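# Fetch utility cart into yellow bay, close sliding door

## Task

Go to the adjoining room, bring back the utility cart and leave it parked in the yellow bay so that each of its four wheels sits fully inside the taped outline and none touches the tape. The cart's load must remain aboard, with nothing overhanging its edges. Afterwards close the sliding door completely. Slamming the door while opening or closing it counts as failure, as does the robot falling or being left tilted. Anything that stays in place only because the robot is holding it at the end is not counted as achieved.

## Robot and tools

Robot: a Hello Robot Stretch 3 with a single arm. It has a two-wheel differential base (0.33 m long, 0.34 m wide) that cannot move sideways, a lift on a mast, and a telescoping arm that reaches out to the robot's right. To move the gripper forward or back, you drive the base. An on-the-spot turn pivots about the point between the drive wheels, 0.05 m behind the front edge. With the arm retracted and wrist folded, the sweep radius is 0.28 m; an unfolded, level wrist reaches beyond that.

Frames: the base frame has its origin on the floor between the drive wheels, x forward, y left, z up. hand_pose is reported in it, at the fingertip meeting point. The odometry frame is the base frame at the scene's start; heading is positive to the left, within -3.142 to 3.142.

Tool execute_actions takes "actions", a list run in order. Each action may hold "robot", "steps" (1 to 450 control steps, 30 per second) and "until". {"steps": n} alone waits. "robot" is one command, a list of up to 8 commands run in turn (each may also be {"pause_s": s}, s up to 15), or {"stop": true}, which brakes everything and clears the queue.
A command may contain:
- "base": exactly one of {"translate_m": d} (metres, relative offset from where the base is when that command starts, forward positive, |d| up to 1) or {"rotate_rad": d} (radians, relative turn, counter-clockwise/left positive, |d| up to 3.2).
- "joints": absolute targets by name; unnamed joints keep their goals. lift_m 0 to 1.1 (arm height); arm_m 0 to 0.52 (extension); wrist_yaw_rad -1.345 to 4.42 (0 along the arm, positive toward the front, 3.0 folded over the base); wrist_pitch_rad -1.57 to 0.451 (negative tips fingers down); wrist_roll_rad -2.911 to 2.911; gripper_m -0.089 to 0.179 (larger is wider; fingertip gap is about 0.007 less when nearly shut, 0.025 less when fully open, zero under 0.007); head_pan_rad -3.953 to 1.73 (positive left, -1.57 looks along the arm); head_tilt_rad -1.53 to 0.419 (negative down).
- "contact_limits": {"arm_m": e}, effort percent 1 to 100 at which that arm motion halts; lower is gentler.
A new command acts immediately, overriding goals it names and discarding the rest of any older queue. Any invalid value rejects the whole call.

"until" ends an action early. {"robot": {"status": "ended"}} fires once nothing reads moving and no queue runs; use it with steps 450 to wait for a motion. You can also compare fields, e.g. {"lift_m": [">", 0.3]} or {"base_status": ["!=", "moving"]}. {"any": {"status": "ended"}} fires when any one motion or queue ends. Don't wait for an exact reading with "=".

Speed: the base goes fast (0.30 m/s, 1.9 rad/s) only with the arm stowed: lift_m under 0.30, arm_m under 0.03, wrist_yaw_rad over 2.54; otherwise it is capped at 0.10 m/s and 0.63 rad/s.

Wrist safety: fold or unfold the wrist only with lift_m 0.32 to 0.95, wrist_pitch_rad -0.4 and roll near 0; once folded, lift can go down to 0.25. If wrist_yaw_rad is below -0.4, keep pitch at -0.5 or lower.

Gripper: to hold, command a width smaller than the object; to let go, open at least 0.02 past the touch point. Readings and "done" do not prove a grasp; look at the cameras.

Results: each returns images from head_camera, nav_camera and wrist_camera (taken at the call's end) plus text. base_status shows progress (moved of goal). joint_status per joint: moving, done, off_target (resting away from goal, may still push), contact_stop (arm or lift hit something and went slack), time_out, stopped, not_commanded, torque_fault (wrist servo off about 10 s, limp). Queue: idle/running/done/dropped/stopped; "refused:" and "dropped:" lines count from 0. robot.on_its_own reports goals changed by the robot, slack or off servos, motors loaded at rest, and base tilt of 3 degrees or more. lidar_m: 12 distances, 30-degree sectors counter-clockwise from straight ahead (4th left, 7th behind, 10th right), at 0.17 m height; "-" means nothing seen. wrist_depth_mm and head_depth_mm: 7 by 7 grids of median depth. motor_effort in percent, positive toward higher values (wheels: forward), peak in brackets; readings are noisy. base_tilt in degrees, forward and right positive.

zoom_image: {"camera": one of head_camera, nav_camera, wrist_camera, "region": [x0, y0, x1, y1]} in pixels from the top-left, at most 504 by 504, giving a closer look at the latest image.

finished_scene: {"scene": n}, the current scene's number; ends it irreversibly and reports success. Before calling it, make sure every motion has ended and the robot is not holding the cart or door in place.

Avoid: slamming the sliding door, shoving hard into fixed things with the gripper high (above about 0.45 m the robot can tip), a second push after a contact_stop, driving while gripping or hooking something immovable, and snagging furniture, especially reversing. If it leans, undo the last move in small steps, free the gripper, and lower lift_m to about 0.2. Keep the cart's load from falling off, and expect loose items to get occasional small nudges.

Each tool is called after "Call:" as a command line: name --argument value for each argument, lists and objects as JSON in quotes; but a table of rows of numbers goes row by row, as --pt "numbers of a row", without its own name.

## Session

Call:
execute_actions --actions '[]'

Scene clock: 0.00 s.
robot.base_odometry: x=+0.000 y=+0.000 heading=+0.000 (m, m, rad; robot's odometry frame)
robot.turned_by_wheels: +0.000 (rad since the last result)
robot.turned_by_imu: +0.000 (rad since the last result)
robot.base_tilt: forward=-0.1 right=-1.7 (deg)
robot.lidar_m: 1.37 2.29 1.47 1.30 1.31 1.51 1.46 1.45 0.82 0.70 0.70 0.81
robot.head_depth_mm: 1215 1193 1173 1166 1145 1133 1117 / 1480 1446 1434 1416 1398 1369 1344 / 1791 1860 1826 1785 1761 1708 1697 / 1988 2305 2320 2387 2371 2341 2127 / 2020 2267 2253 2312 2302 2309 2226 / 2026 2207 2202 2225 2214 2242 2177 / 2028 2128 2133 2133 2204 2176 2140
robot.base_status: not_commanded
robot.joint_positions: lift_m=+0.594 arm_m=-0.002 wrist_yaw_rad=+2.885 wrist_pitch_rad=-0.372 wrist_roll_rad=-0.006 gripper_m=+0.037 head_pan_rad=+0.014 head_tilt_rad=-0.016
robot.joint_goals: lift_m=+0.594 arm_m=-0.002 wrist_yaw_rad=+2.885 wrist_pitch_rad=-0.372 wrist_roll_rad=-0.006 gripper_m=+0.037 head_pan_rad=+0.014 head_tilt_rad=-0.016
robot.joint_status: lift_m=not_commanded arm_m=not_commanded wrist_yaw_rad=not_commanded wrist_pitch_rad=not_commanded wrist_roll_rad=not_commanded gripper_m=not_commanded head_pan_rad=not_commanded head_tilt_rad=not_commanded
robot.measured_speeds: translate_m=+0.000 rotate_rad=+0.000 lift_m=+0.000 arm_m=+0.000 wrist_yaw_rad=+0.000 wrist_pitch_rad=+0.000 wrist_roll_rad=+0.000 head_pan_rad=+0.000 head_tilt_rad=+0.000
robot: refusals=0 queue=idle queue_left=0
robot.motor_effort: left_wheel=+0 right_wheel=+0 lift_m=+26 arm_m=-1 wrist_yaw_rad=+0 wrist_pitch_rad=+4 wrist_roll_rad=+0 gripper_m=+0 head_pan_rad=+0 head_tilt_rad=+2 (%)
robot.hand_pose: x=+0.0371 y=+0.0793 z=+0.6167 quat_wxyz=(+0.219, +0.704, +0.042, +0.675) (m; robot's base frame)
robot.wrist_depth_mm: - - - - - - - / - - - - - - - / - - - - - - - / - - - - - - - / - - - - - - - / 898 977 - 977 994 - - / 797 - 807 828 836 888 886
pictures: head_camera (sideways: a quarter turn clockwise sets it upright), nav_camera (sideways: a quarter turn counterclockwise sets it upright), wrist_camera
Images, in order (width x height): head_camera 896x504, nav_camera 672x504, wrist_camera 644x364.

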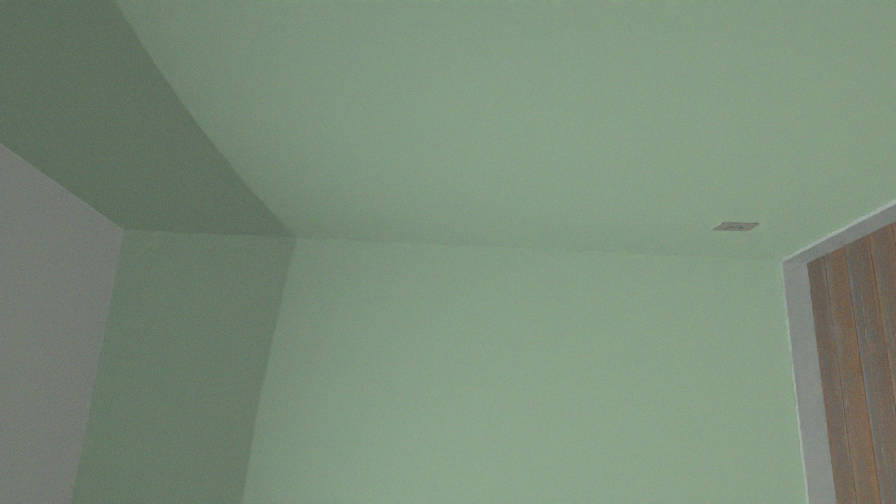

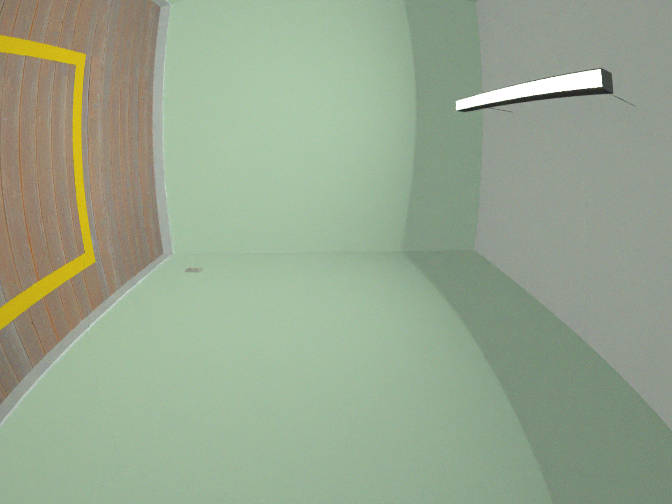

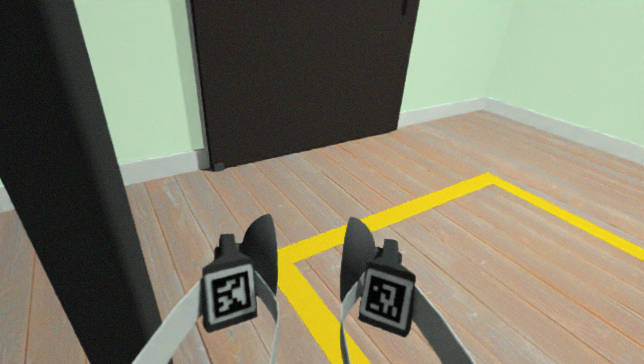

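Look around.

Call:
execute_actions --actions '[{"robot":{"joints":{"head_pan_rad":-1.57,"head_tilt_rad":-0.6}},"steps":90,"until":{"robot":{"status":"ended"}}}]'

Call:
execute_actions --actions '[{"robot":{"joints":{"head_pan_rad":-3.1,"head_tilt_rad":-0.6}},"steps":90,"until":{"robot":{"status":"ended"}}}]'

Call:
execute_actions --actions '[{"robot":{"joints":{"head_pan_rad":1.57,"head_tilt_rad":-0.6}},"steps":120,"until":{"robot":{"status":"ended"}}}]'

Call:
execute_actions --actions '[{"robot":{"joints":{"head_pan_rad":0,"head_tilt_rad":-0.8}},"steps":120,"until":{"robot":{"status":"ended"}}}]'

Scene clock: 1.63 s.
robot.base_odometry: x=+0.000 y=+0.000 heading=+0.000 (m, m, rad; robot's odometry frame)
robot.turned_by_wheels: +0.000 (rad since the last result)
robot.turned_by_imu: +0.000 (rad since the last result)
robot.base_tilt: forward=+0.0 right=-1.7 (deg)
robot.lidar_m: 1.37 2.29 1.48 1.30 1.31 1.50 1.46 1.46 0.82 0.70 0.70 0.80
robot.head_depth_mm: 649 721 817 938 1105 1337 1272 / 629 700 786 898 1055 1263 1257 / 613 679 763 868 1011 1205 1247 / 598 657 736 837 969 1144 1240 / 582 643 714 807 930 1086 1219 / 568 625 695 779 891 1038 1191 / 554 609 673 756 857 996 1158
robot.base_status: not_commanded
robot.joint_positions: lift_m=+0.594 arm_m=-0.002 wrist_yaw_rad=+2.885 wrist_pitch_rad=-0.372 wrist_roll_rad=-0.006 gripper_m=+0.037 head_pan_rad=-1.563 head_tilt_rad=-0.592
robot.joint_goals: lift_m=+0.594 arm_m=-0.002 wrist_yaw_rad=+2.885 wrist_pitch_rad=-0.372 wrist_roll_rad=-0.006 gripper_m=+0.037 head_pan_rad=-1.570 head_tilt_rad=-0.600
robot.joint_status: lift_m=not_commanded arm_m=not_commanded wrist_yaw_rad=not_commanded wrist_pitch_rad=not_commanded wrist_roll_rad=not_commanded gripper_m=not_commanded head_pan_rad=done head_tilt_rad=done
robot.measured_speeds: translate_m=+0.000 rotate_rad=+0.000 lift_m=+0.000 arm_m=+0.000 wrist_yaw_rad=+0.000 wrist_pitch_rad=+0.000 wrist_roll_rad=+0.000 head_pan_rad=+0.000 head_tilt_rad=+0.000
robot: refusals=0 queue=done queue_left=0
robot.motor_effort: left_wheel=+0(1) right_wheel=+0(0) lift_m=+26(26) arm_m=-1(1) wrist_yaw_rad=-1(0) wrist_pitch_rad=+4(4) wrist_roll_rad=+0(0) gripper_m=+0(0) head_pan_rad=-5(47) head_tilt_rad=-4(36) (%)
robot.hand_pose: x=+0.0371 y=+0.0793 z=+0.6167 quat_wxyz=(+0.219, +0.704, +0.042, +0.675) (m; robot's base frame)
robot.wrist_depth_mm: - - - - - - - / - - - - - - - / - - - - - - - / - - - - - - - / - - - - - - - / 897 993 - 985 - - - / 806 - 769 841 811 861 845
pictures: head_camera (sideways: a quarter turn clockwise sets it upright), nav_camera (sideways: a quarter turn counterclockwise sets it upright), wrist_camera
Images, in order (width x height): head_camera 896x504, nav_camera 672x504, wrist_camera 644x364.

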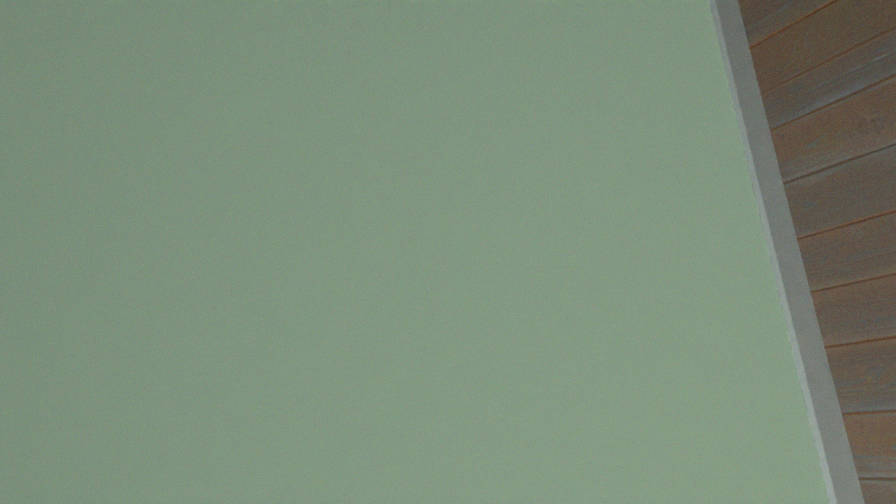

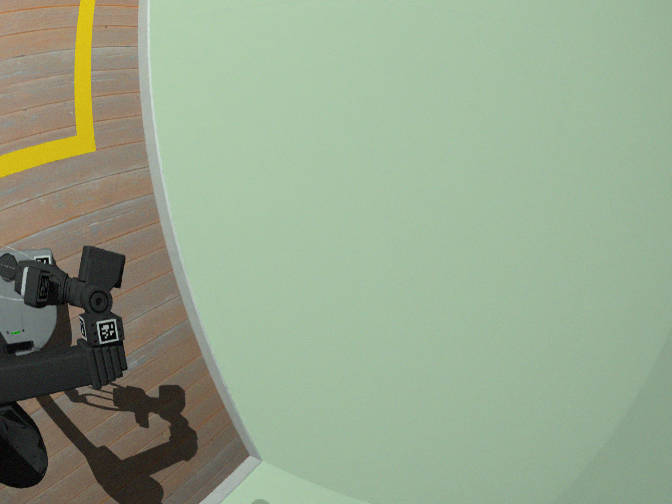

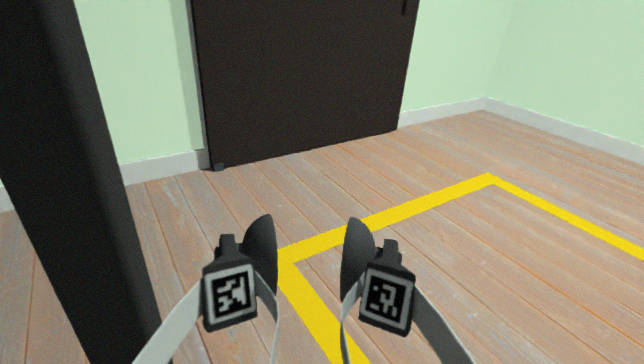

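Scene clock: 3.00 s.
robot.base_odometry: x=+0.000 y=+0.000 heading=+0.000 (m, m, rad; robot's odometry frame)
robot.turned_by_wheels: +0.000 (rad since the last result)
robot.turned_by_imu: +0.000 (rad since the last result)
robot.base_tilt: forward=-0.1 right=-1.7 (deg)
robot.lidar_m: 1.37 2.29 1.47 1.30 1.31 1.51 1.46 1.46 0.82 0.70 0.70 0.81
robot.head_depth_mm: 1360 1521 1722 1954 1835 1511 1268 / 1330 1475 1662 1892 1829 1475 1252 / 1307 1444 1629 1839 1826 1494 1276 / 1276 1408 1574 1799 1799 1476 1252 / 1248 1385 1539 1733 1799 1470 1235 / 1234 1352 1498 1696 1785 1456 1236 / 1198 1317 1453 1638 1762 1451 1228
robot.base_status: not_commanded
robot.joint_positions: lift_m=+0.594 arm_m=-0.002 wrist_yaw_rad=+2.885 wrist_pitch_rad=-0.372 wrist_roll_rad=-0.006 gripper_m=+0.037 head_pan_rad=-3.093 head_tilt_rad=-0.593
robot.joint_goals: lift_m=+0.594 arm_m=-0.002 wrist_yaw_rad=+2.885 wrist_pitch_rad=-0.372 wrist_roll_rad=-0.006 gripper_m=+0.037 head_pan_rad=-3.100 head_tilt_rad=-0.600
robot.joint_status: lift_m=not_commanded arm_m=not_commanded wrist_yaw_rad=not_commanded wrist_pitch_rad=not_commanded wrist_roll_rad=not_commanded gripper_m=not_commanded head_pan_rad=done head_tilt_rad=done
robot.measured_speeds: translate_m=+0.000 rotate_rad=+0.000 lift_m=+0.000 arm_m=+0.000 wrist_yaw_rad=+0.000 wrist_pitch_rad=+0.000 wrist_roll_rad=+0.000 head_pan_rad=+0.000 head_tilt_rad=+0.000
robot: refusals=0 queue=done queue_left=0
robot.motor_effort: left_wheel=-1(1) right_wheel=+0(0) lift_m=+26(26) arm_m=-1(1) wrist_yaw_rad=+0(0) wrist_pitch_rad=+4(4) wrist_roll_rad=+0(0) gripper_m=+0(0) head_pan_rad=-4(47) head_tilt_rad=-4(5) (%)
robot.hand_pose: x=+0.0371 y=+0.0793 z=+0.6167 quat_wxyz=(+0.219, +0.704, +0.042, +0.675) (m; robot's base frame)
robot.wrist_depth_mm: - - - - - - - / - - - - - - - / - - - - - - - / - - - - - - - / - - - - - - - / 929 941 - 986 - - - / 788 - 813 830 780 862 876
pictures: head_camera (sideways: a quarter turn clockwise sets it upright), nav_camera (sideways: a quarter turn counterclockwise sets it upright), wrist_camera
Images, in order (width x height): head_camera 896x504, nav_camera 672x504, wrist_camera 644x364.

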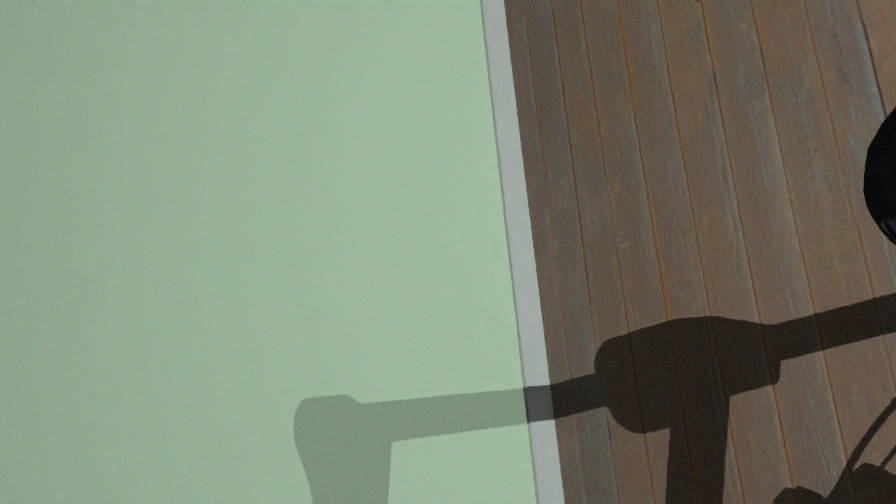

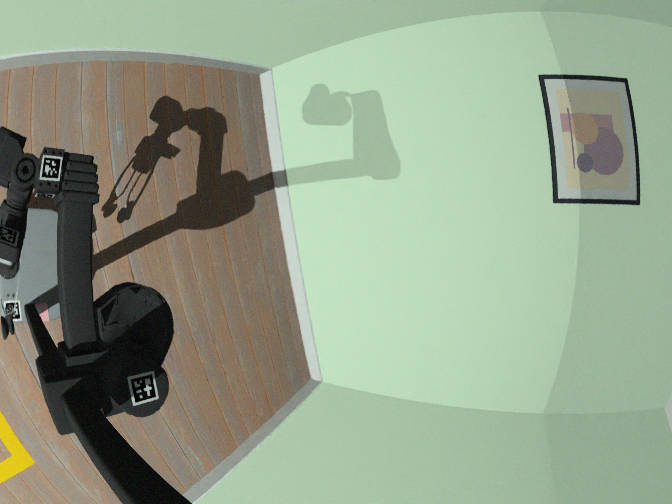

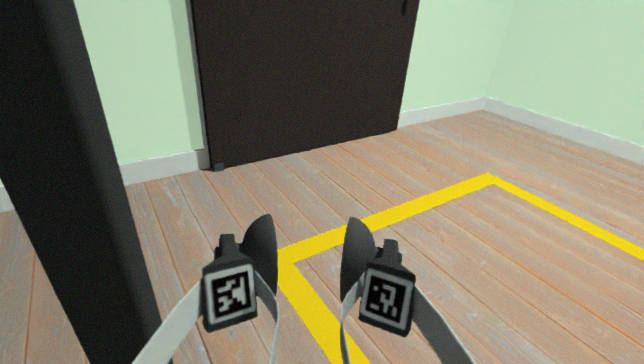

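Scene clock: 5.83 s.
robot.base_odometry: x=+0.000 y=+0.000 heading=+0.000 (m, m, rad; robot's odometry frame)
robot.turned_by_wheels: +0.000 (rad since the last result)
robot.turned_by_imu: +0.000 (rad since the last result)
robot.base_tilt: forward=+0.0 right=-1.7 (deg)
robot.lidar_m: 1.37 2.28 1.47 1.30 1.31 1.51 1.46 1.46 0.82 0.70 0.70 0.80
robot.head_depth_mm: 1213 1347 1510 1746 1845 1500 1267 / 1172 1305 1475 1681 1821 1481 1261 / 1133 1262 1406 1614 1746 1486 1253 / 1107 1222 1365 1560 1726 1482 1232 / 1128 1241 1378 1562 1715 1478 1239 / 1103 1203 1346 1511 1682 1473 1238 / 1080 1178 1298 1442 1632 1473 1268
robot.base_status: not_commanded
robot.joint_positions: lift_m=+0.594 arm_m=-0.002 wrist_yaw_rad=+2.885 wrist_pitch_rad=-0.372 wrist_roll_rad=-0.006 gripper_m=+0.037 head_pan_rad=+1.563 head_tilt_rad=-0.593
robot.joint_goals: lift_m=+0.594 arm_m=-0.002 wrist_yaw_rad=+2.885 wrist_pitch_rad=-0.372 wrist_roll_rad=-0.006 gripper_m=+0.037 head_pan_rad=+1.570 head_tilt_rad=-0.600
robot.joint_status: lift_m=not_commanded arm_m=not_commanded wrist_yaw_rad=not_commanded wrist_pitch_rad=not_commanded wrist_roll_rad=not_commanded gripper_m=not_commanded head_pan_rad=done head_tilt_rad=done
robot.measured_speeds: translate_m=+0.000 rotate_rad=+0.000 lift_m=+0.000 arm_m=+0.000 wrist_yaw_rad=+0.000 wrist_pitch_rad=+0.000 wrist_roll_rad=+0.000 head_pan_rad=+0.000 head_tilt_rad=+0.000
robot: refusals=0 queue=done queue_left=0
robot.motor_effort: left_wheel=-1(1) right_wheel=+0(0) lift_m=+26(26) arm_m=-1(1) wrist_yaw_rad=+1(1) wrist_pitch_rad=+4(4) wrist_roll_rad=+0(0) gripper_m=+0(0) head_pan_rad=+5(46) head_tilt_rad=-3(2) (%)
robot.hand_pose: x=+0.0371 y=+0.0793 z=+0.6167 quat_wxyz=(+0.219, +0.704, +0.042, +0.675) (m; robot's base frame)
robot.wrist_depth_mm: - - - - - - - / - - - - - - - / - - - - - - - / - - - - - - - / - - - - - - - / 883 976 - - 977 - - / 772 - 797 843 812 876 905
pictures: head_camera (sideways: a quarter turn clockwise sets it upright), nav_camera (sideways: a quarter turn counterclockwise sets it upright), wrist_camera
Images, in order (width x height): head_camera 896x504, nav_camera 672x504, wrist_camera 644x364.

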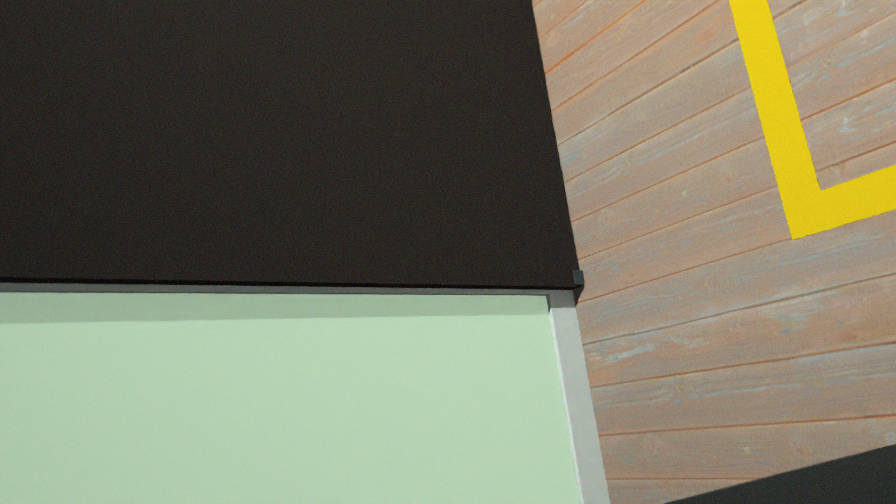

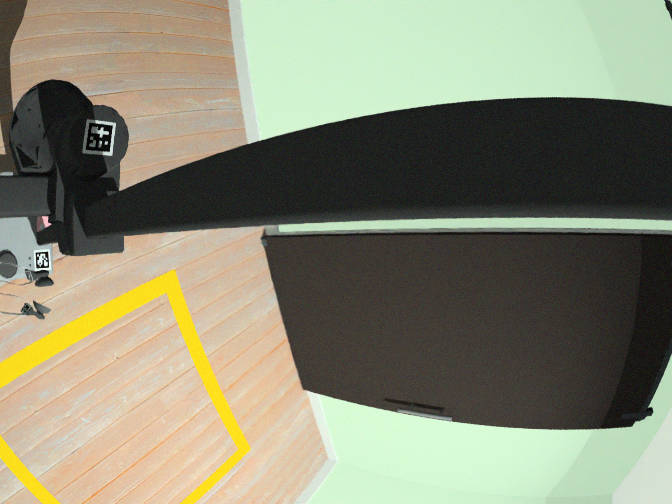

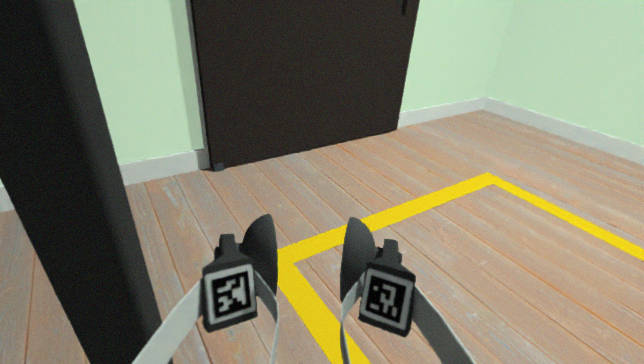

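Scene clock: 7.20 s.
robot.base_odometry: x=+0.000 y=+0.000 heading=+0.000 (m, m, rad; robot's odometry frame)
robot.turned_by_wheels: +0.000 (rad since the last result)
robot.turned_by_imu: +0.000 (rad since the last result)
robot.base_tilt: forward=-0.1 right=-1.7 (deg)
robot.lidar_m: 1.37 2.29 1.47 1.30 1.31 1.50 1.46 1.46 0.82 0.70 0.70 0.81
robot.head_depth_mm: 1138 1191 1250 1330 1412 1337 1165 / 1369 1454 1553 1668 1541 1318 1163 / 1727 1875 2050 1829 1524 1318 1153 / 2067 2322 2272 1809 1521 1318 1155 / 2055 2362 2237 1800 1508 1308 1146 / 1991 2255 2219 1799 1502 1300 1146 / 1951 2195 2218 1772 1492 1295 1139
robot.base_status: not_commanded
robot.joint_positions: lift_m=+0.594 arm_m=-0.002 wrist_yaw_rad=+2.885 wrist_pitch_rad=-0.372 wrist_roll_rad=-0.006 gripper_m=+0.037 head_pan_rad=+0.007 head_tilt_rad=-0.790
robot.joint_goals: lift_m=+0.594 arm_m=-0.002 wrist_yaw_rad=+2.885 wrist_pitch_rad=-0.372 wrist_roll_rad=-0.006 gripper_m=+0.037 head_pan_rad=+0.000 head_tilt_rad=-0.800
robot.joint_status: lift_m=not_commanded arm_m=not_commanded wrist_yaw_rad=not_commanded wrist_pitch_rad=not_commanded wrist_roll_rad=not_commanded gripper_m=not_commanded head_pan_rad=done head_tilt_rad=done
robot.measured_speeds: translate_m=+0.000 rotate_rad=+0.000 lift_m=+0.000 arm_m=+0.000 wrist_yaw_rad=+0.000 wrist_pitch_rad=+0.000 wrist_roll_rad=+0.000 head_pan_rad=+0.000 head_tilt_rad=+0.000
robot: refusals=0 queue=done queue_left=0
robot.motor_effort: left_wheel=-1(0) right_wheel=+0(0) lift_m=+26(26) arm_m=-1(1) wrist_yaw_rad=+1(0) wrist_pitch_rad=+4(4) wrist_roll_rad=-1(1) gripper_m=+0(0) head_pan_rad=-5(46) head_tilt_rad=-6(21) (%)
robot.hand_pose: x=+0.0371 y=+0.0793 z=+0.6167 quat_wxyz=(+0.219, +0.704, +0.042, +0.675) (m; robot's base frame)
robot.wrist_depth_mm: - - - - - - - / - - - - - - - / - - - - - - - / - - - - - - - / - - - - - - - / 973 980 - 928 - - - / 786 - 802 819 815 836 875
pictures: head_camera (sideways: a quarter turn clockwise sets it upright), nav_camera (sideways: a quarter turn counterclockwise sets it upright), wrist_camera
Images, in order (width x height): head_camera 896x504, nav_camera 672x504, wrist_camera 644x364.

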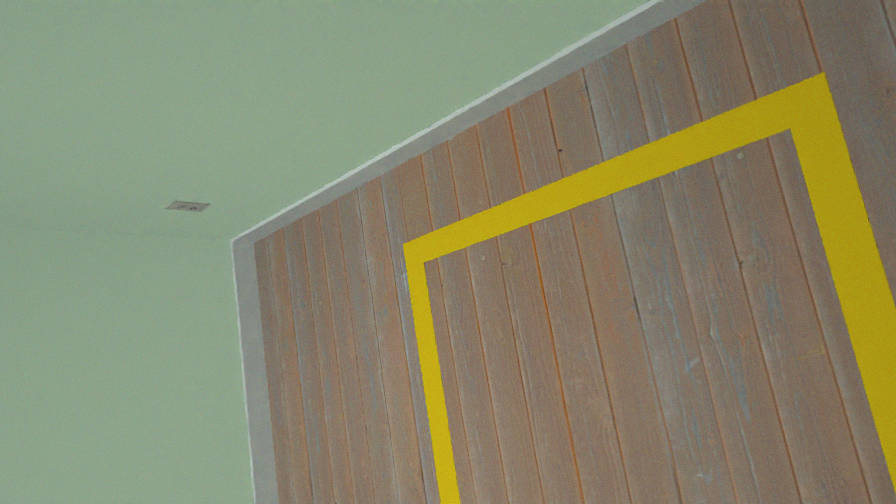

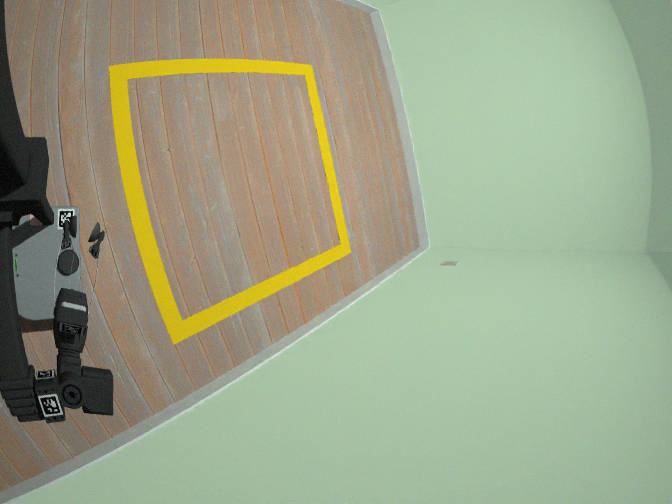

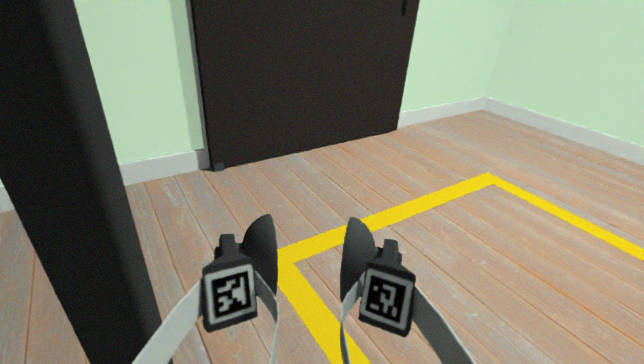

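Call:
execute_actions --actions '[{"robot":[{"base":{"rotate_rad":0.262},"joints":{"lift_m":0.28,"head_pan_rad":1.2,"head_tilt_rad":-0.35}},{"base":{"translate_m":0.3},"joints":{"lift_m":0.25}}],"steps":300,"until":{"robot":{"status":"ended"}}}]'

Scene clock: 13.83 s.
robot.base_odometry: x=+0.290 y=+0.078 heading=+0.262 (m, m, rad; robot's odometry frame)
robot.turned_by_wheels: +0.262 (rad since the last result)
robot.turned_by_imu: +0.264 (rad since the last result)
robot.base_tilt: forward=-0.1 right=-1.7 (deg)
robot.lidar_m: 1.99 1.89 1.32 1.26 1.36 1.83 1.76 1.00 0.73 0.70 0.72 0.98
robot.head_depth_mm: 1324 1421 1584 1770 1956 1880 1488 / 1264 1360 1479 1596 1736 1825 1491 / 1217 1299 1404 1519 1641 1762 1471 / 1163 1250 1331 1438 1556 1677 1468 / 1124 1195 1270 1369 1493 1603 1453 / 1083 1146 1224 1312 1408 1523 1445 / 1039 1103 1163 1250 1347 1454 1438
robot.base_status: done (translate_m +0.3000 of +0.3000)
robot.joint_positions: lift_m=+0.250 arm_m=-0.002 wrist_yaw_rad=+2.885 wrist_pitch_rad=-0.373 wrist_roll_rad=-0.006 gripper_m=+0.037 head_pan_rad=+1.193 head_tilt_rad=-0.359
robot.joint_goals: lift_m=+0.250 arm_m=-0.002 wrist_yaw_rad=+2.885 wrist_pitch_rad=-0.373 wrist_roll_rad=-0.006 gripper_m=+0.037 head_pan_rad=+1.200 head_tilt_rad=-0.350
robot.joint_status: lift_m=done arm_m=not_commanded wrist_yaw_rad=not_commanded wrist_pitch_rad=not_commanded wrist_roll_rad=not_commanded gripper_m=not_commanded head_pan_rad=done head_tilt_rad=done
robot.measured_speeds: translate_m=+0.000 rotate_rad=+0.000 lift_m=+0.000 arm_m=+0.000 wrist_yaw_rad=+0.000 wrist_pitch_rad=+0.000 wrist_roll_rad=+0.000 head_pan_rad=+0.000 head_tilt_rad=+0.000
robot: refusals=0 queue=done queue_left=0
robot.motor_effort: left_wheel=-3(8) right_wheel=+1(6) lift_m=+21(25) arm_m=-1(1) wrist_yaw_rad=+1(0) wrist_pitch_rad=+5(5) wrist_roll_rad=+0(0) gripper_m=+0(0) head_pan_rad=+3(47) head_tilt_rad=+5(31) (%)
robot.hand_pose: x=+0.0370 y=+0.0792 z=+0.2731 quat_wxyz=(+0.219, +0.704, +0.042, +0.675) (m; robot's base frame)
robot.wrist_depth_mm: - - - - - - - / - - - - - - - / - 975 - - - - - / - 755 741 770 810 838 838 / - 597 629 616 639 631 653 / 476 501 - 508 532 527 535 / - - - 435 431 445 455
pictures: head_camera (sideways: a quarter turn clockwise sets it upright), nav_camera (sideways: a quarter turn counterclockwise sets it upright), wrist_camera
Images, in order (width x height): head_camera 896x504, nav_camera 672x504, wrist_camera 644x364.

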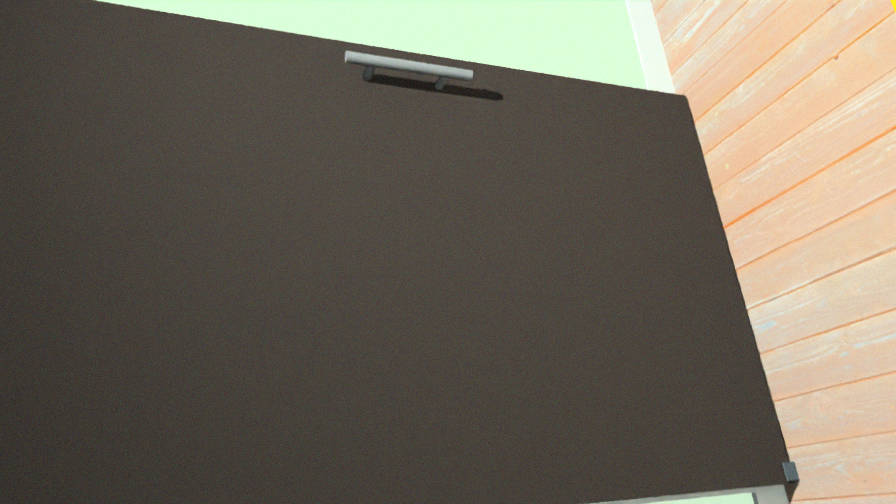

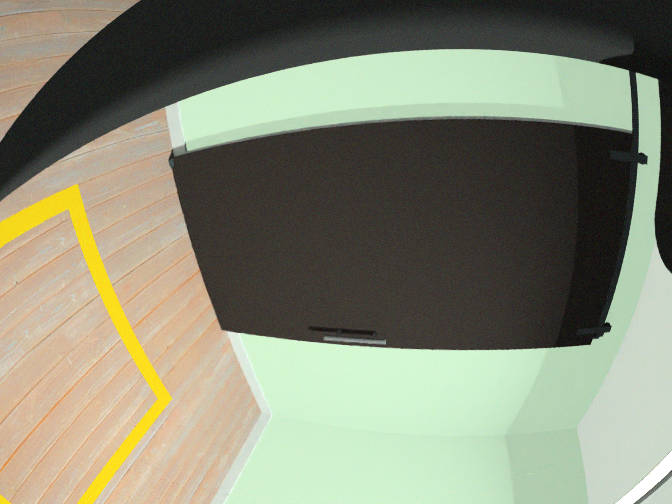

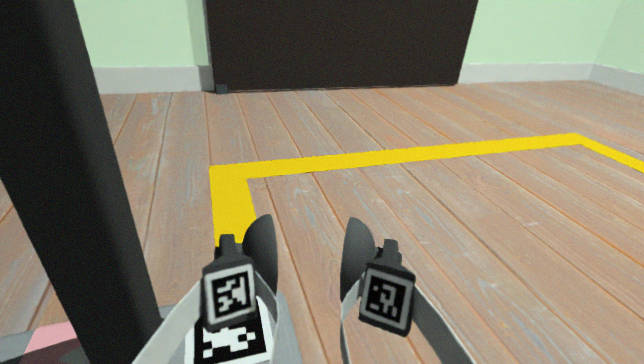

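Call:
execute_actions --actions '[{"robot":[{"base":{"rotate_rad":1.571}},{"base":{"translate_m":0.6}},{"base":{"rotate_rad":1.571}},{"base":{"translate_m":-0.8}},{"joints":{"lift_m":0.8,"wrist_pitch_rad":-0.4,"head_pan_rad":-1.57,"head_tilt_rad":-0.6}},{"joints":{"wrist_yaw_rad":0,"gripper_m":0.12}},{"joints":{"wrist_pitch_rad":0}}],"steps":450,"until":{"robot":{"status":"ended"}}},{"steps":300,"until":{"robot":{"status":"ended"}}}]'

Scene clock: 36.23 s.
robot.base_odometry: x=+0.907 y=+0.864 heading=-2.879 (m, m, rad; robot's odometry frame)
robot.turned_by_wheels: +3.142 (rad since the last result)
robot.turned_by_imu: +3.129 (rad since the last result)
robot.base_tilt: forward=-0.1 right=-1.7 (deg)
robot.lidar_m: 2.56 1.86 1.33 1.28 1.31 1.23 1.18 1.08 0.72 0.69 0.71 0.95
robot.head_depth_mm: 563 619 692 806 977 1154 1268 / 561 618 690 753 884 1097 1254 / 560 620 688 779 898 1037 1230 / 559 618 689 781 903 1034 - / 558 618 686 779 877 1053 1220 / 558 618 688 779 895 1046 1208 / 558 614 685 775 892 1047 1201
robot.base_status: done (translate_m -0.8000 of -0.8000)
robot.joint_positions: lift_m=+0.800 arm_m=-0.002 wrist_yaw_rad=+0.003 wrist_pitch_rad=-0.023 wrist_roll_rad=-0.006 gripper_m=+0.120 head_pan_rad=-1.563 head_tilt_rad=-0.593
robot.joint_goals: lift_m=+0.800 arm_m=-0.002 wrist_yaw_rad=+0.000 wrist_pitch_rad=+0.000 wrist_roll_rad=-0.006 gripper_m=+0.120 head_pan_rad=-1.570 head_tilt_rad=-0.600
robot.joint_status: lift_m=done arm_m=not_commanded wrist_yaw_rad=done wrist_pitch_rad=done wrist_roll_rad=not_commanded gripper_m=done head_pan_rad=done head_tilt_rad=done
robot.measured_speeds: translate_m=+0.000 rotate_rad=+0.000 lift_m=+0.000 arm_m=+0.000 wrist_yaw_rad=+0.000 wrist_pitch_rad=+0.000 wrist_roll_rad=+0.000 head_pan_rad=+0.000 head_tilt_rad=+0.000
robot: refusals=0 queue=done queue_left=0
robot.motor_effort: left_wheel=-2(12) right_wheel=+1(8) lift_m=+30(32) arm_m=-1(1) wrist_yaw_rad=-3(5) wrist_pitch_rad=+7(7) wrist_roll_rad=+0(1) gripper_m=+0(80) head_pan_rad=-5(48) head_tilt_rad=-4(25) (%)
robot.hand_pose: x=-0.0206 y=-0.3987 z=+0.9085 quat_wxyz=(+0.709, +0.010, -0.705, -0.007) (m; robot's base frame)
robot.wrist_depth_mm: 396 403 414 418 425 488 521 / 407 416 418 439 442 503 526 / 415 421 431 444 450 524 539 / 428 433 447 455 463 541 553 / 438 450 457 474 479 553 573 / 450 - 475 489 492 581 595 / 469 482 486 501 516 595 607
pictures: head_camera (sideways: a quarter turn clockwise sets it upright), nav_camera (sideways: a quarter turn counterclockwise sets it upright), wrist_camera
Images, in order (width x height): head_camera 896x504, nav_camera 672x504, wrist_camera 644x364.

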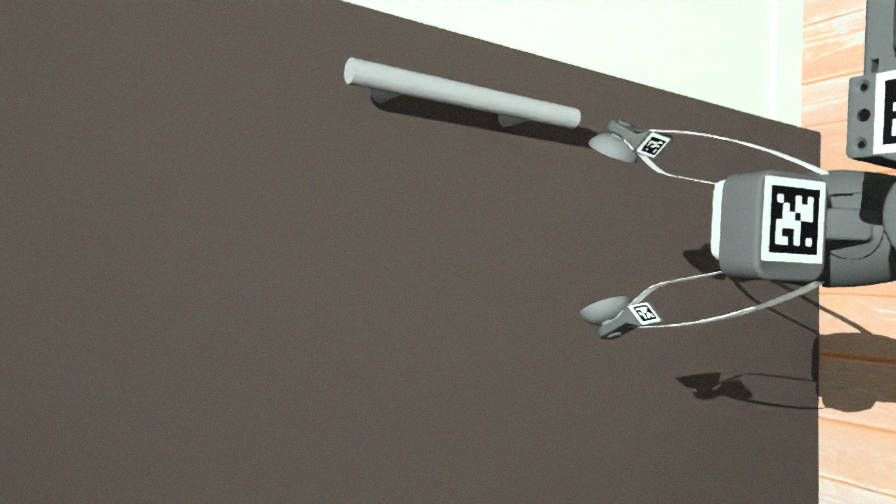

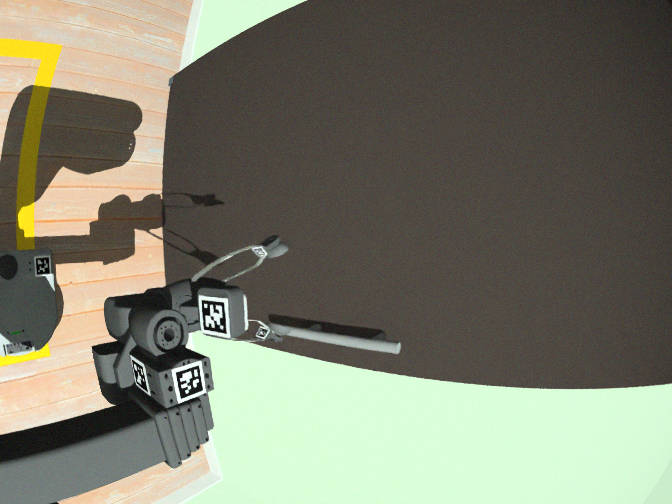

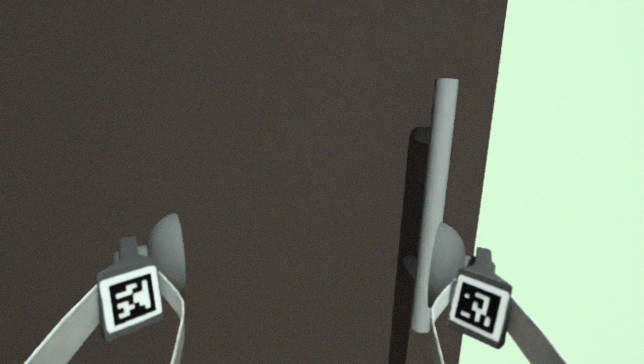

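Call:
execute_actions --actions '[{"robot":{"base":{"translate_m":-0.12},"joints":{"lift_m":0.9,"arm_m":0.14}},"steps":200,"until":{"robot":{"status":"ended"}}}]'

Scene clock: 39.03 s.
robot.base_odometry: x=+1.023 y=+0.896 heading=-2.879 (m, m, rad; robot's odometry frame)
robot.turned_by_wheels: +0.000 (rad since the last result)
robot.turned_by_imu: +0.000 (rad since the last result)
robot.base_tilt: forward=-0.1 right=-1.7 (deg)
robot.lidar_m: 2.61 1.86 1.33 1.27 1.31 1.11 1.06 1.08 0.78 0.69 0.71 0.95
robot.head_depth_mm: 618 678 755 834 - 1223 1240 / 564 631 733 825 - 1221 1262 / 563 622 694 - - 1119 1230 / 563 620 692 753 921 1086 1219 / 561 619 691 789 898 1062 1215 / 562 620 690 781 898 1065 1214 / 561 619 692 779 897 1051 1203
robot.base_status: done (translate_m -0.1200 of -0.1200)
robot.joint_positions: lift_m=+0.900 arm_m=+0.140 wrist_yaw_rad=+0.002 wrist_pitch_rad=-0.021 wrist_roll_rad=-0.006 gripper_m=+0.120 head_pan_rad=-1.563 head_tilt_rad=-0.593
robot.joint_goals: lift_m=+0.900 arm_m=+0.140 wrist_yaw_rad=+0.000 wrist_pitch_rad=+0.000 wrist_roll_rad=-0.006 gripper_m=+0.120 head_pan_rad=-1.570 head_tilt_rad=-0.600
robot.joint_status: lift_m=done arm_m=done wrist_yaw_rad=done wrist_pitch_rad=done wrist_roll_rad=not_commanded gripper_m=done head_pan_rad=done head_tilt_rad=done
robot.measured_speeds: translate_m=+0.000 rotate_rad=+0.000 lift_m=+0.000 arm_m=+0.000 wrist_yaw_rad=+0.000 wrist_pitch_rad=+0.000 wrist_roll_rad=+0.000 head_pan_rad=+0.000 head_tilt_rad=+0.000
robot: refusals=0 queue=done queue_left=0
robot.motor_effort: left_wheel=-2(8) right_wheel=+1(2) lift_m=+30(32) arm_m=+3(5) wrist_yaw_rad=-2(3) wrist_pitch_rad=+6(7) wrist_roll_rad=+0(0) gripper_m=+0(0) head_pan_rad=-3(5) head_tilt_rad=-4(4) (%)
robot.hand_pose: x=-0.0209 y=-0.5404 z=+1.0090 quat_wxyz=(+0.709, +0.008, -0.705, -0.007) (m; robot's base frame)
robot.wrist_depth_mm: 272 278 285 290 295 358 369 / 277 281 288 297 298 371 375 / 286 290 297 305 310 382 387 / 295 302 310 311 321 391 403 / 304 304 317 314 329 406 413 / 313 - 327 327 339 412 427 / 315 330 335 337 356 431 441
pictures: head_camera (sideways: a quarter turn clockwise sets it upright), nav_camera (sideways: a quarter turn counterclockwise sets it upright), wrist_camera
Images, in order (width x height): head_camera 896x504, nav_camera 672x504, wrist_camera 644x364.

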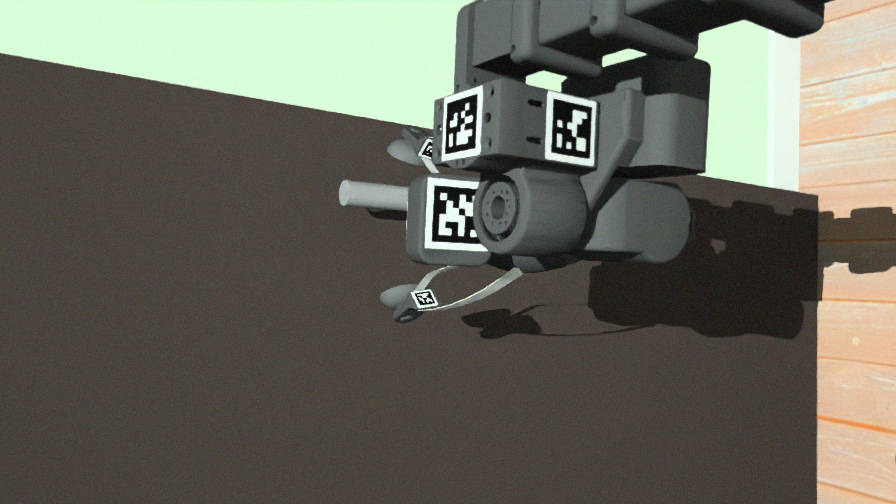

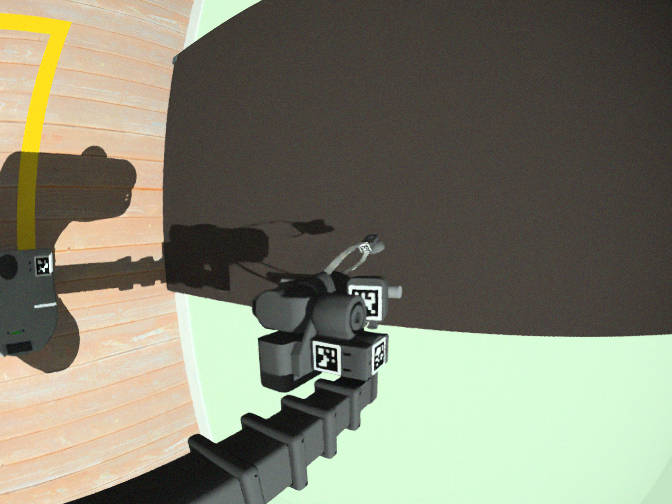

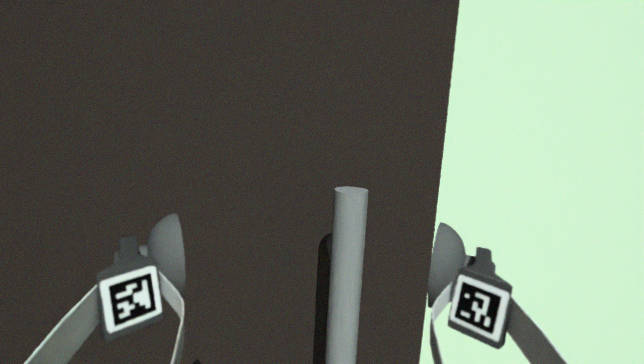

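Call:
execute_actions --actions '[{"robot":[{"base":{"translate_m":-0.02},"joints":{"lift_m":0.86,"arm_m":0.235}},{"joints":{"gripper_m":0.03}}],"steps":200,"until":{"robot":{"status":"ended"}}}]'

Scene clock: 42.63 s.
robot.base_odometry: x=+1.042 y=+0.901 heading=-2.880 (m, m, rad; robot's odometry frame)
robot.turned_by_wheels: +0.000 (rad since the last result)
robot.turned_by_imu: +0.000 (rad since the last result)
robot.base_tilt: forward=-0.1 right=-1.7 (deg)
robot.lidar_m: 2.62 1.86 1.33 1.27 1.31 1.09 1.04 1.07 0.78 0.69 0.71 0.95
robot.head_depth_mm: 614 678 757 841 - - 1214 / 574 653 743 822 - 1159 1254 / 565 622 691 - - 1120 1251 / 563 620 687 785 936 1065 1228 / 562 618 692 781 904 1062 1206 / 560 617 691 780 898 1060 1210 / 561 619 693 782 896 1054 1213
robot.base_status: done (translate_m -0.0200 of -0.0200)
robot.joint_positions: lift_m=+0.860 arm_m=+0.235 wrist_yaw_rad=-0.017 wrist_pitch_rad=-0.021 wrist_roll_rad=-0.006 gripper_m=+0.030 head_pan_rad=-1.563 head_tilt_rad=-0.593
robot.joint_goals: lift_m=+0.860 arm_m=+0.235 wrist_yaw_rad=+0.000 wrist_pitch_rad=+0.000 wrist_roll_rad=-0.006 gripper_m=+0.030 head_pan_rad=-1.570 head_tilt_rad=-0.600
robot.joint_status: lift_m=done arm_m=done wrist_yaw_rad=done wrist_pitch_rad=done wrist_roll_rad=not_commanded gripper_m=done head_pan_rad=done head_tilt_rad=done
robot.measured_speeds: translate_m=+0.000 rotate_rad=+0.000 lift_m=+0.000 arm_m=+0.000 wrist_yaw_rad=+0.000 wrist_pitch_rad=+0.000 wrist_roll_rad=+0.000 head_pan_rad=+0.000 head_tilt_rad=+0.000
robot: refusals=0 queue=done queue_left=0
robot.on_its_own: wrist_yaw_rad is at rest, and its effort (+17) is outside its rest range (-12 to +12)
robot.motor_effort: left_wheel=-6(9) right_wheel=+7(7) lift_m=+21(31) arm_m=+3(3) wrist_yaw_rad=+17(17) wrist_pitch_rad=+6(6) wrist_roll_rad=+0(0) gripper_m=-4(81) head_pan_rad=-4(3) head_tilt_rad=-4(4) (%)
robot.hand_pose: x=-0.0258 y=-0.6354 z=+0.9695 quat_wxyz=(+0.709, +0.002, -0.705, -0.014) (m; robot's base frame)
robot.wrist_depth_mm: 184 187 192 198 205 269 273 / 189 193 197 203 209 274 282 / 195 198 205 209 214 284 291 / 199 203 207 147 221 291 298 / 205 208 214 149 227 301 310 / 213 216 - 153 239 307 321 / 216 221 231 160 243 321 332
pictures: head_camera (sideways: a quarter turn clockwise sets it upright), nav_camera (sideways: a quarter turn counterclockwise sets it upright), wrist_camera
Images, in order (width x height): head_camera 896x504, nav_camera 672x504, wrist_camera 644x364.

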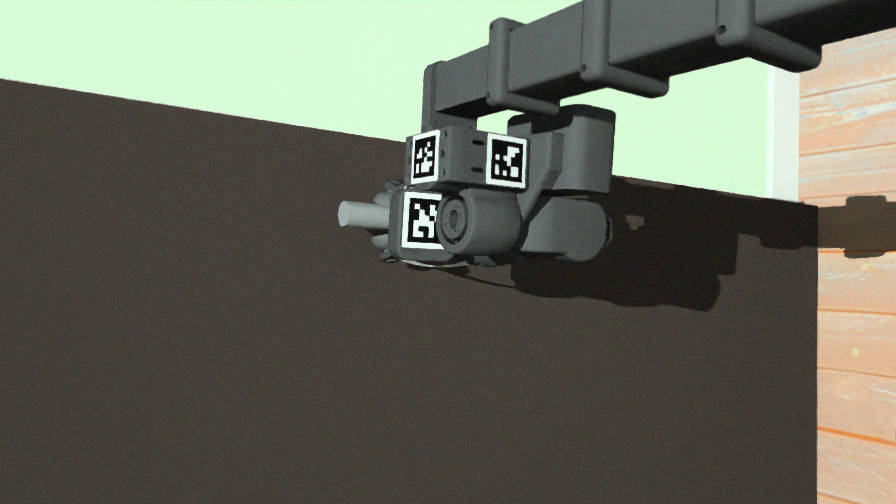

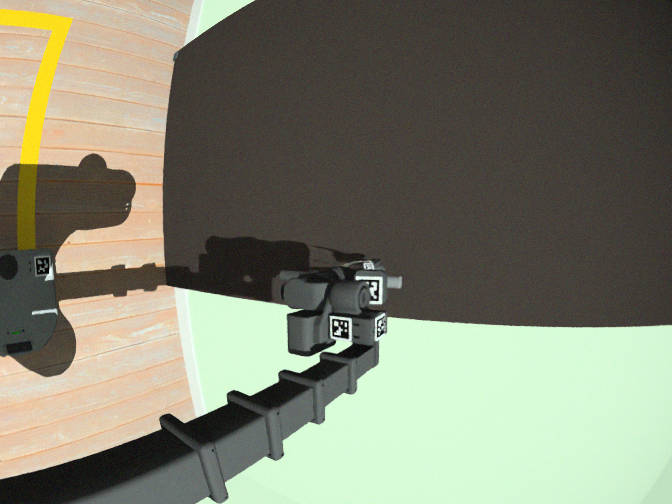

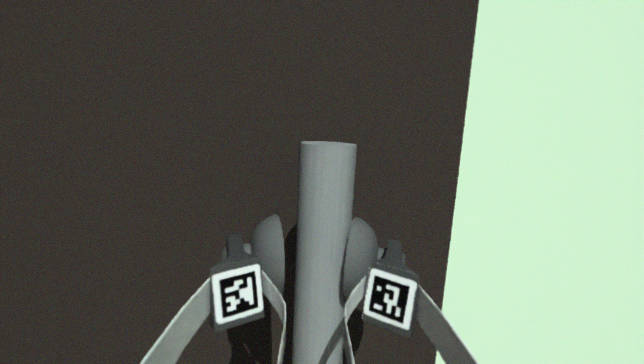

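Close a bit more and test drive.

Call:
execute_actions --actions '[{"robot":[{"joints":{"gripper_m":0.01}},{"base":{"translate_m":0.12}}],"steps":200,"until":{"robot":{"status":"ended"}}}]'

Scene clock: 45.93 s.
robot.base_odometry: x=+0.926 y=+0.870 heading=-2.880 (m, m, rad; robot's odometry frame)
robot.turned_by_wheels: +0.000 (rad since the last result)
robot.turned_by_imu: +0.000 (rad since the last result)
robot.base_tilt: forward=-0.1 right=-1.7 (deg)
robot.lidar_m: 2.59 1.86 1.33 1.27 1.31 1.22 1.16 1.08 0.76 0.68 0.71 0.95
robot.head_depth_mm: 636 673 743 834 - - 1209 / 564 649 805 873 - 1148 1257 / 561 619 691 - - 1133 1244 / 561 616 688 776 915 1059 1215 / 558 617 688 778 900 1059 1210 / 560 616 688 776 899 1055 1198 / 557 613 685 777 893 1050 1205
robot.base_status: done (translate_m +0.1200 of +0.1200)
robot.joint_positions: lift_m=+0.860 arm_m=+0.235 wrist_yaw_rad=-0.058 wrist_pitch_rad=-0.022 wrist_roll_rad=-0.006 gripper_m=+0.010 head_pan_rad=-1.563 head_tilt_rad=-0.593
robot.joint_goals: lift_m=+0.860 arm_m=+0.235 wrist_yaw_rad=-0.053 wrist_pitch_rad=+0.000 wrist_roll_rad=-0.006 gripper_m=+0.010 head_pan_rad=-1.570 head_tilt_rad=-0.600
robot.joint_status: lift_m=done arm_m=done wrist_yaw_rad=done wrist_pitch_rad=done wrist_roll_rad=not_commanded gripper_m=done head_pan_rad=done head_tilt_rad=done
robot.measured_speeds: translate_m=+0.000 rotate_rad=+0.000 lift_m=+0.000 arm_m=+0.000 wrist_yaw_rad=+0.000 wrist_pitch_rad=+0.000 wrist_roll_rad=+0.000 head_pan_rad=+0.000 head_tilt_rad=+0.000
robot: refusals=0 queue=done queue_left=0
robot.on_its_own: wrist_yaw_rad is held at -0.053, not at your +0.000, by its stall guard, which is not easing now
robot.motor_effort: left_wheel=-4(21) right_wheel=+4(30) lift_m=+21(22) arm_m=+3(3) wrist_yaw_rad=+5(68) wrist_pitch_rad=+6(7) wrist_roll_rad=+0(0) gripper_m=-8(76) head_pan_rad=-4(5) head_tilt_rad=-4(3) (%)
robot.hand_pose: x=-0.0363 y=-0.6350 z=+0.9692 quat_wxyz=(+0.709, -0.012, -0.705, -0.029) (m; robot's base frame)
robot.wrist_depth_mm: 178 183 189 198 204 272 280 / 182 187 195 202 210 271 289 / 188 193 201 207 218 281 301 / 192 197 205 144 222 285 313 / 198 204 211 147 230 298 319 / 202 208 215 150 336 302 334 / 209 214 227 157 246 314 344
pictures: head_camera (sideways: a quarter turn clockwise sets it upright), nav_camera (sideways: a quarter turn counterclockwise sets it upright), wrist_camera
Images, in order (width x height): head_camera 896x504, nav_camera 672x504, wrist_camera 644x364.

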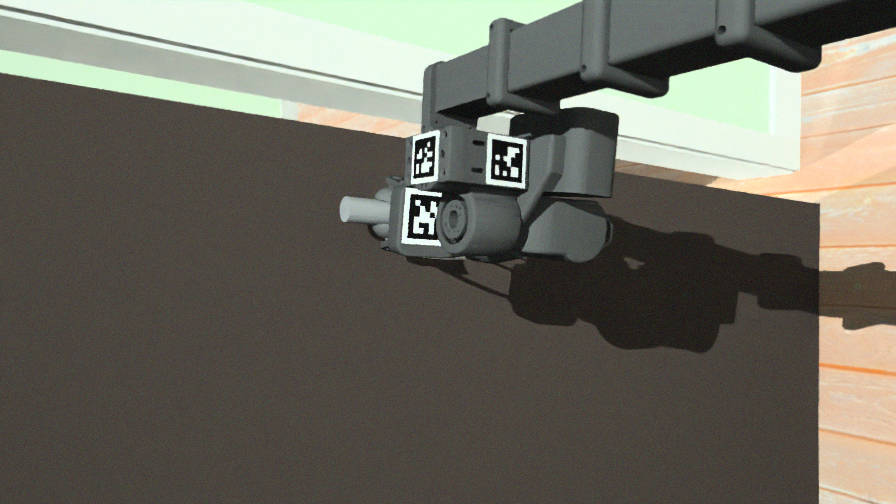

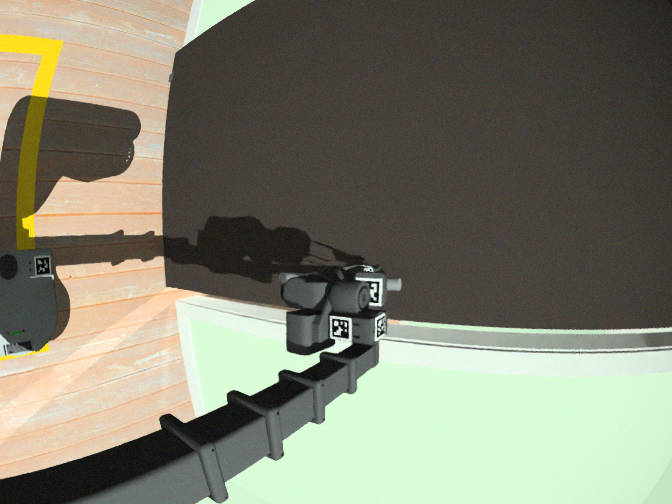

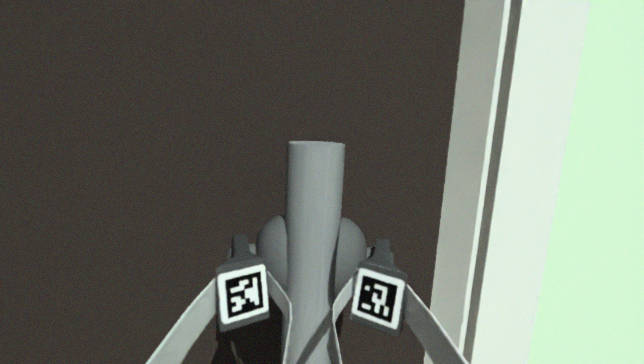

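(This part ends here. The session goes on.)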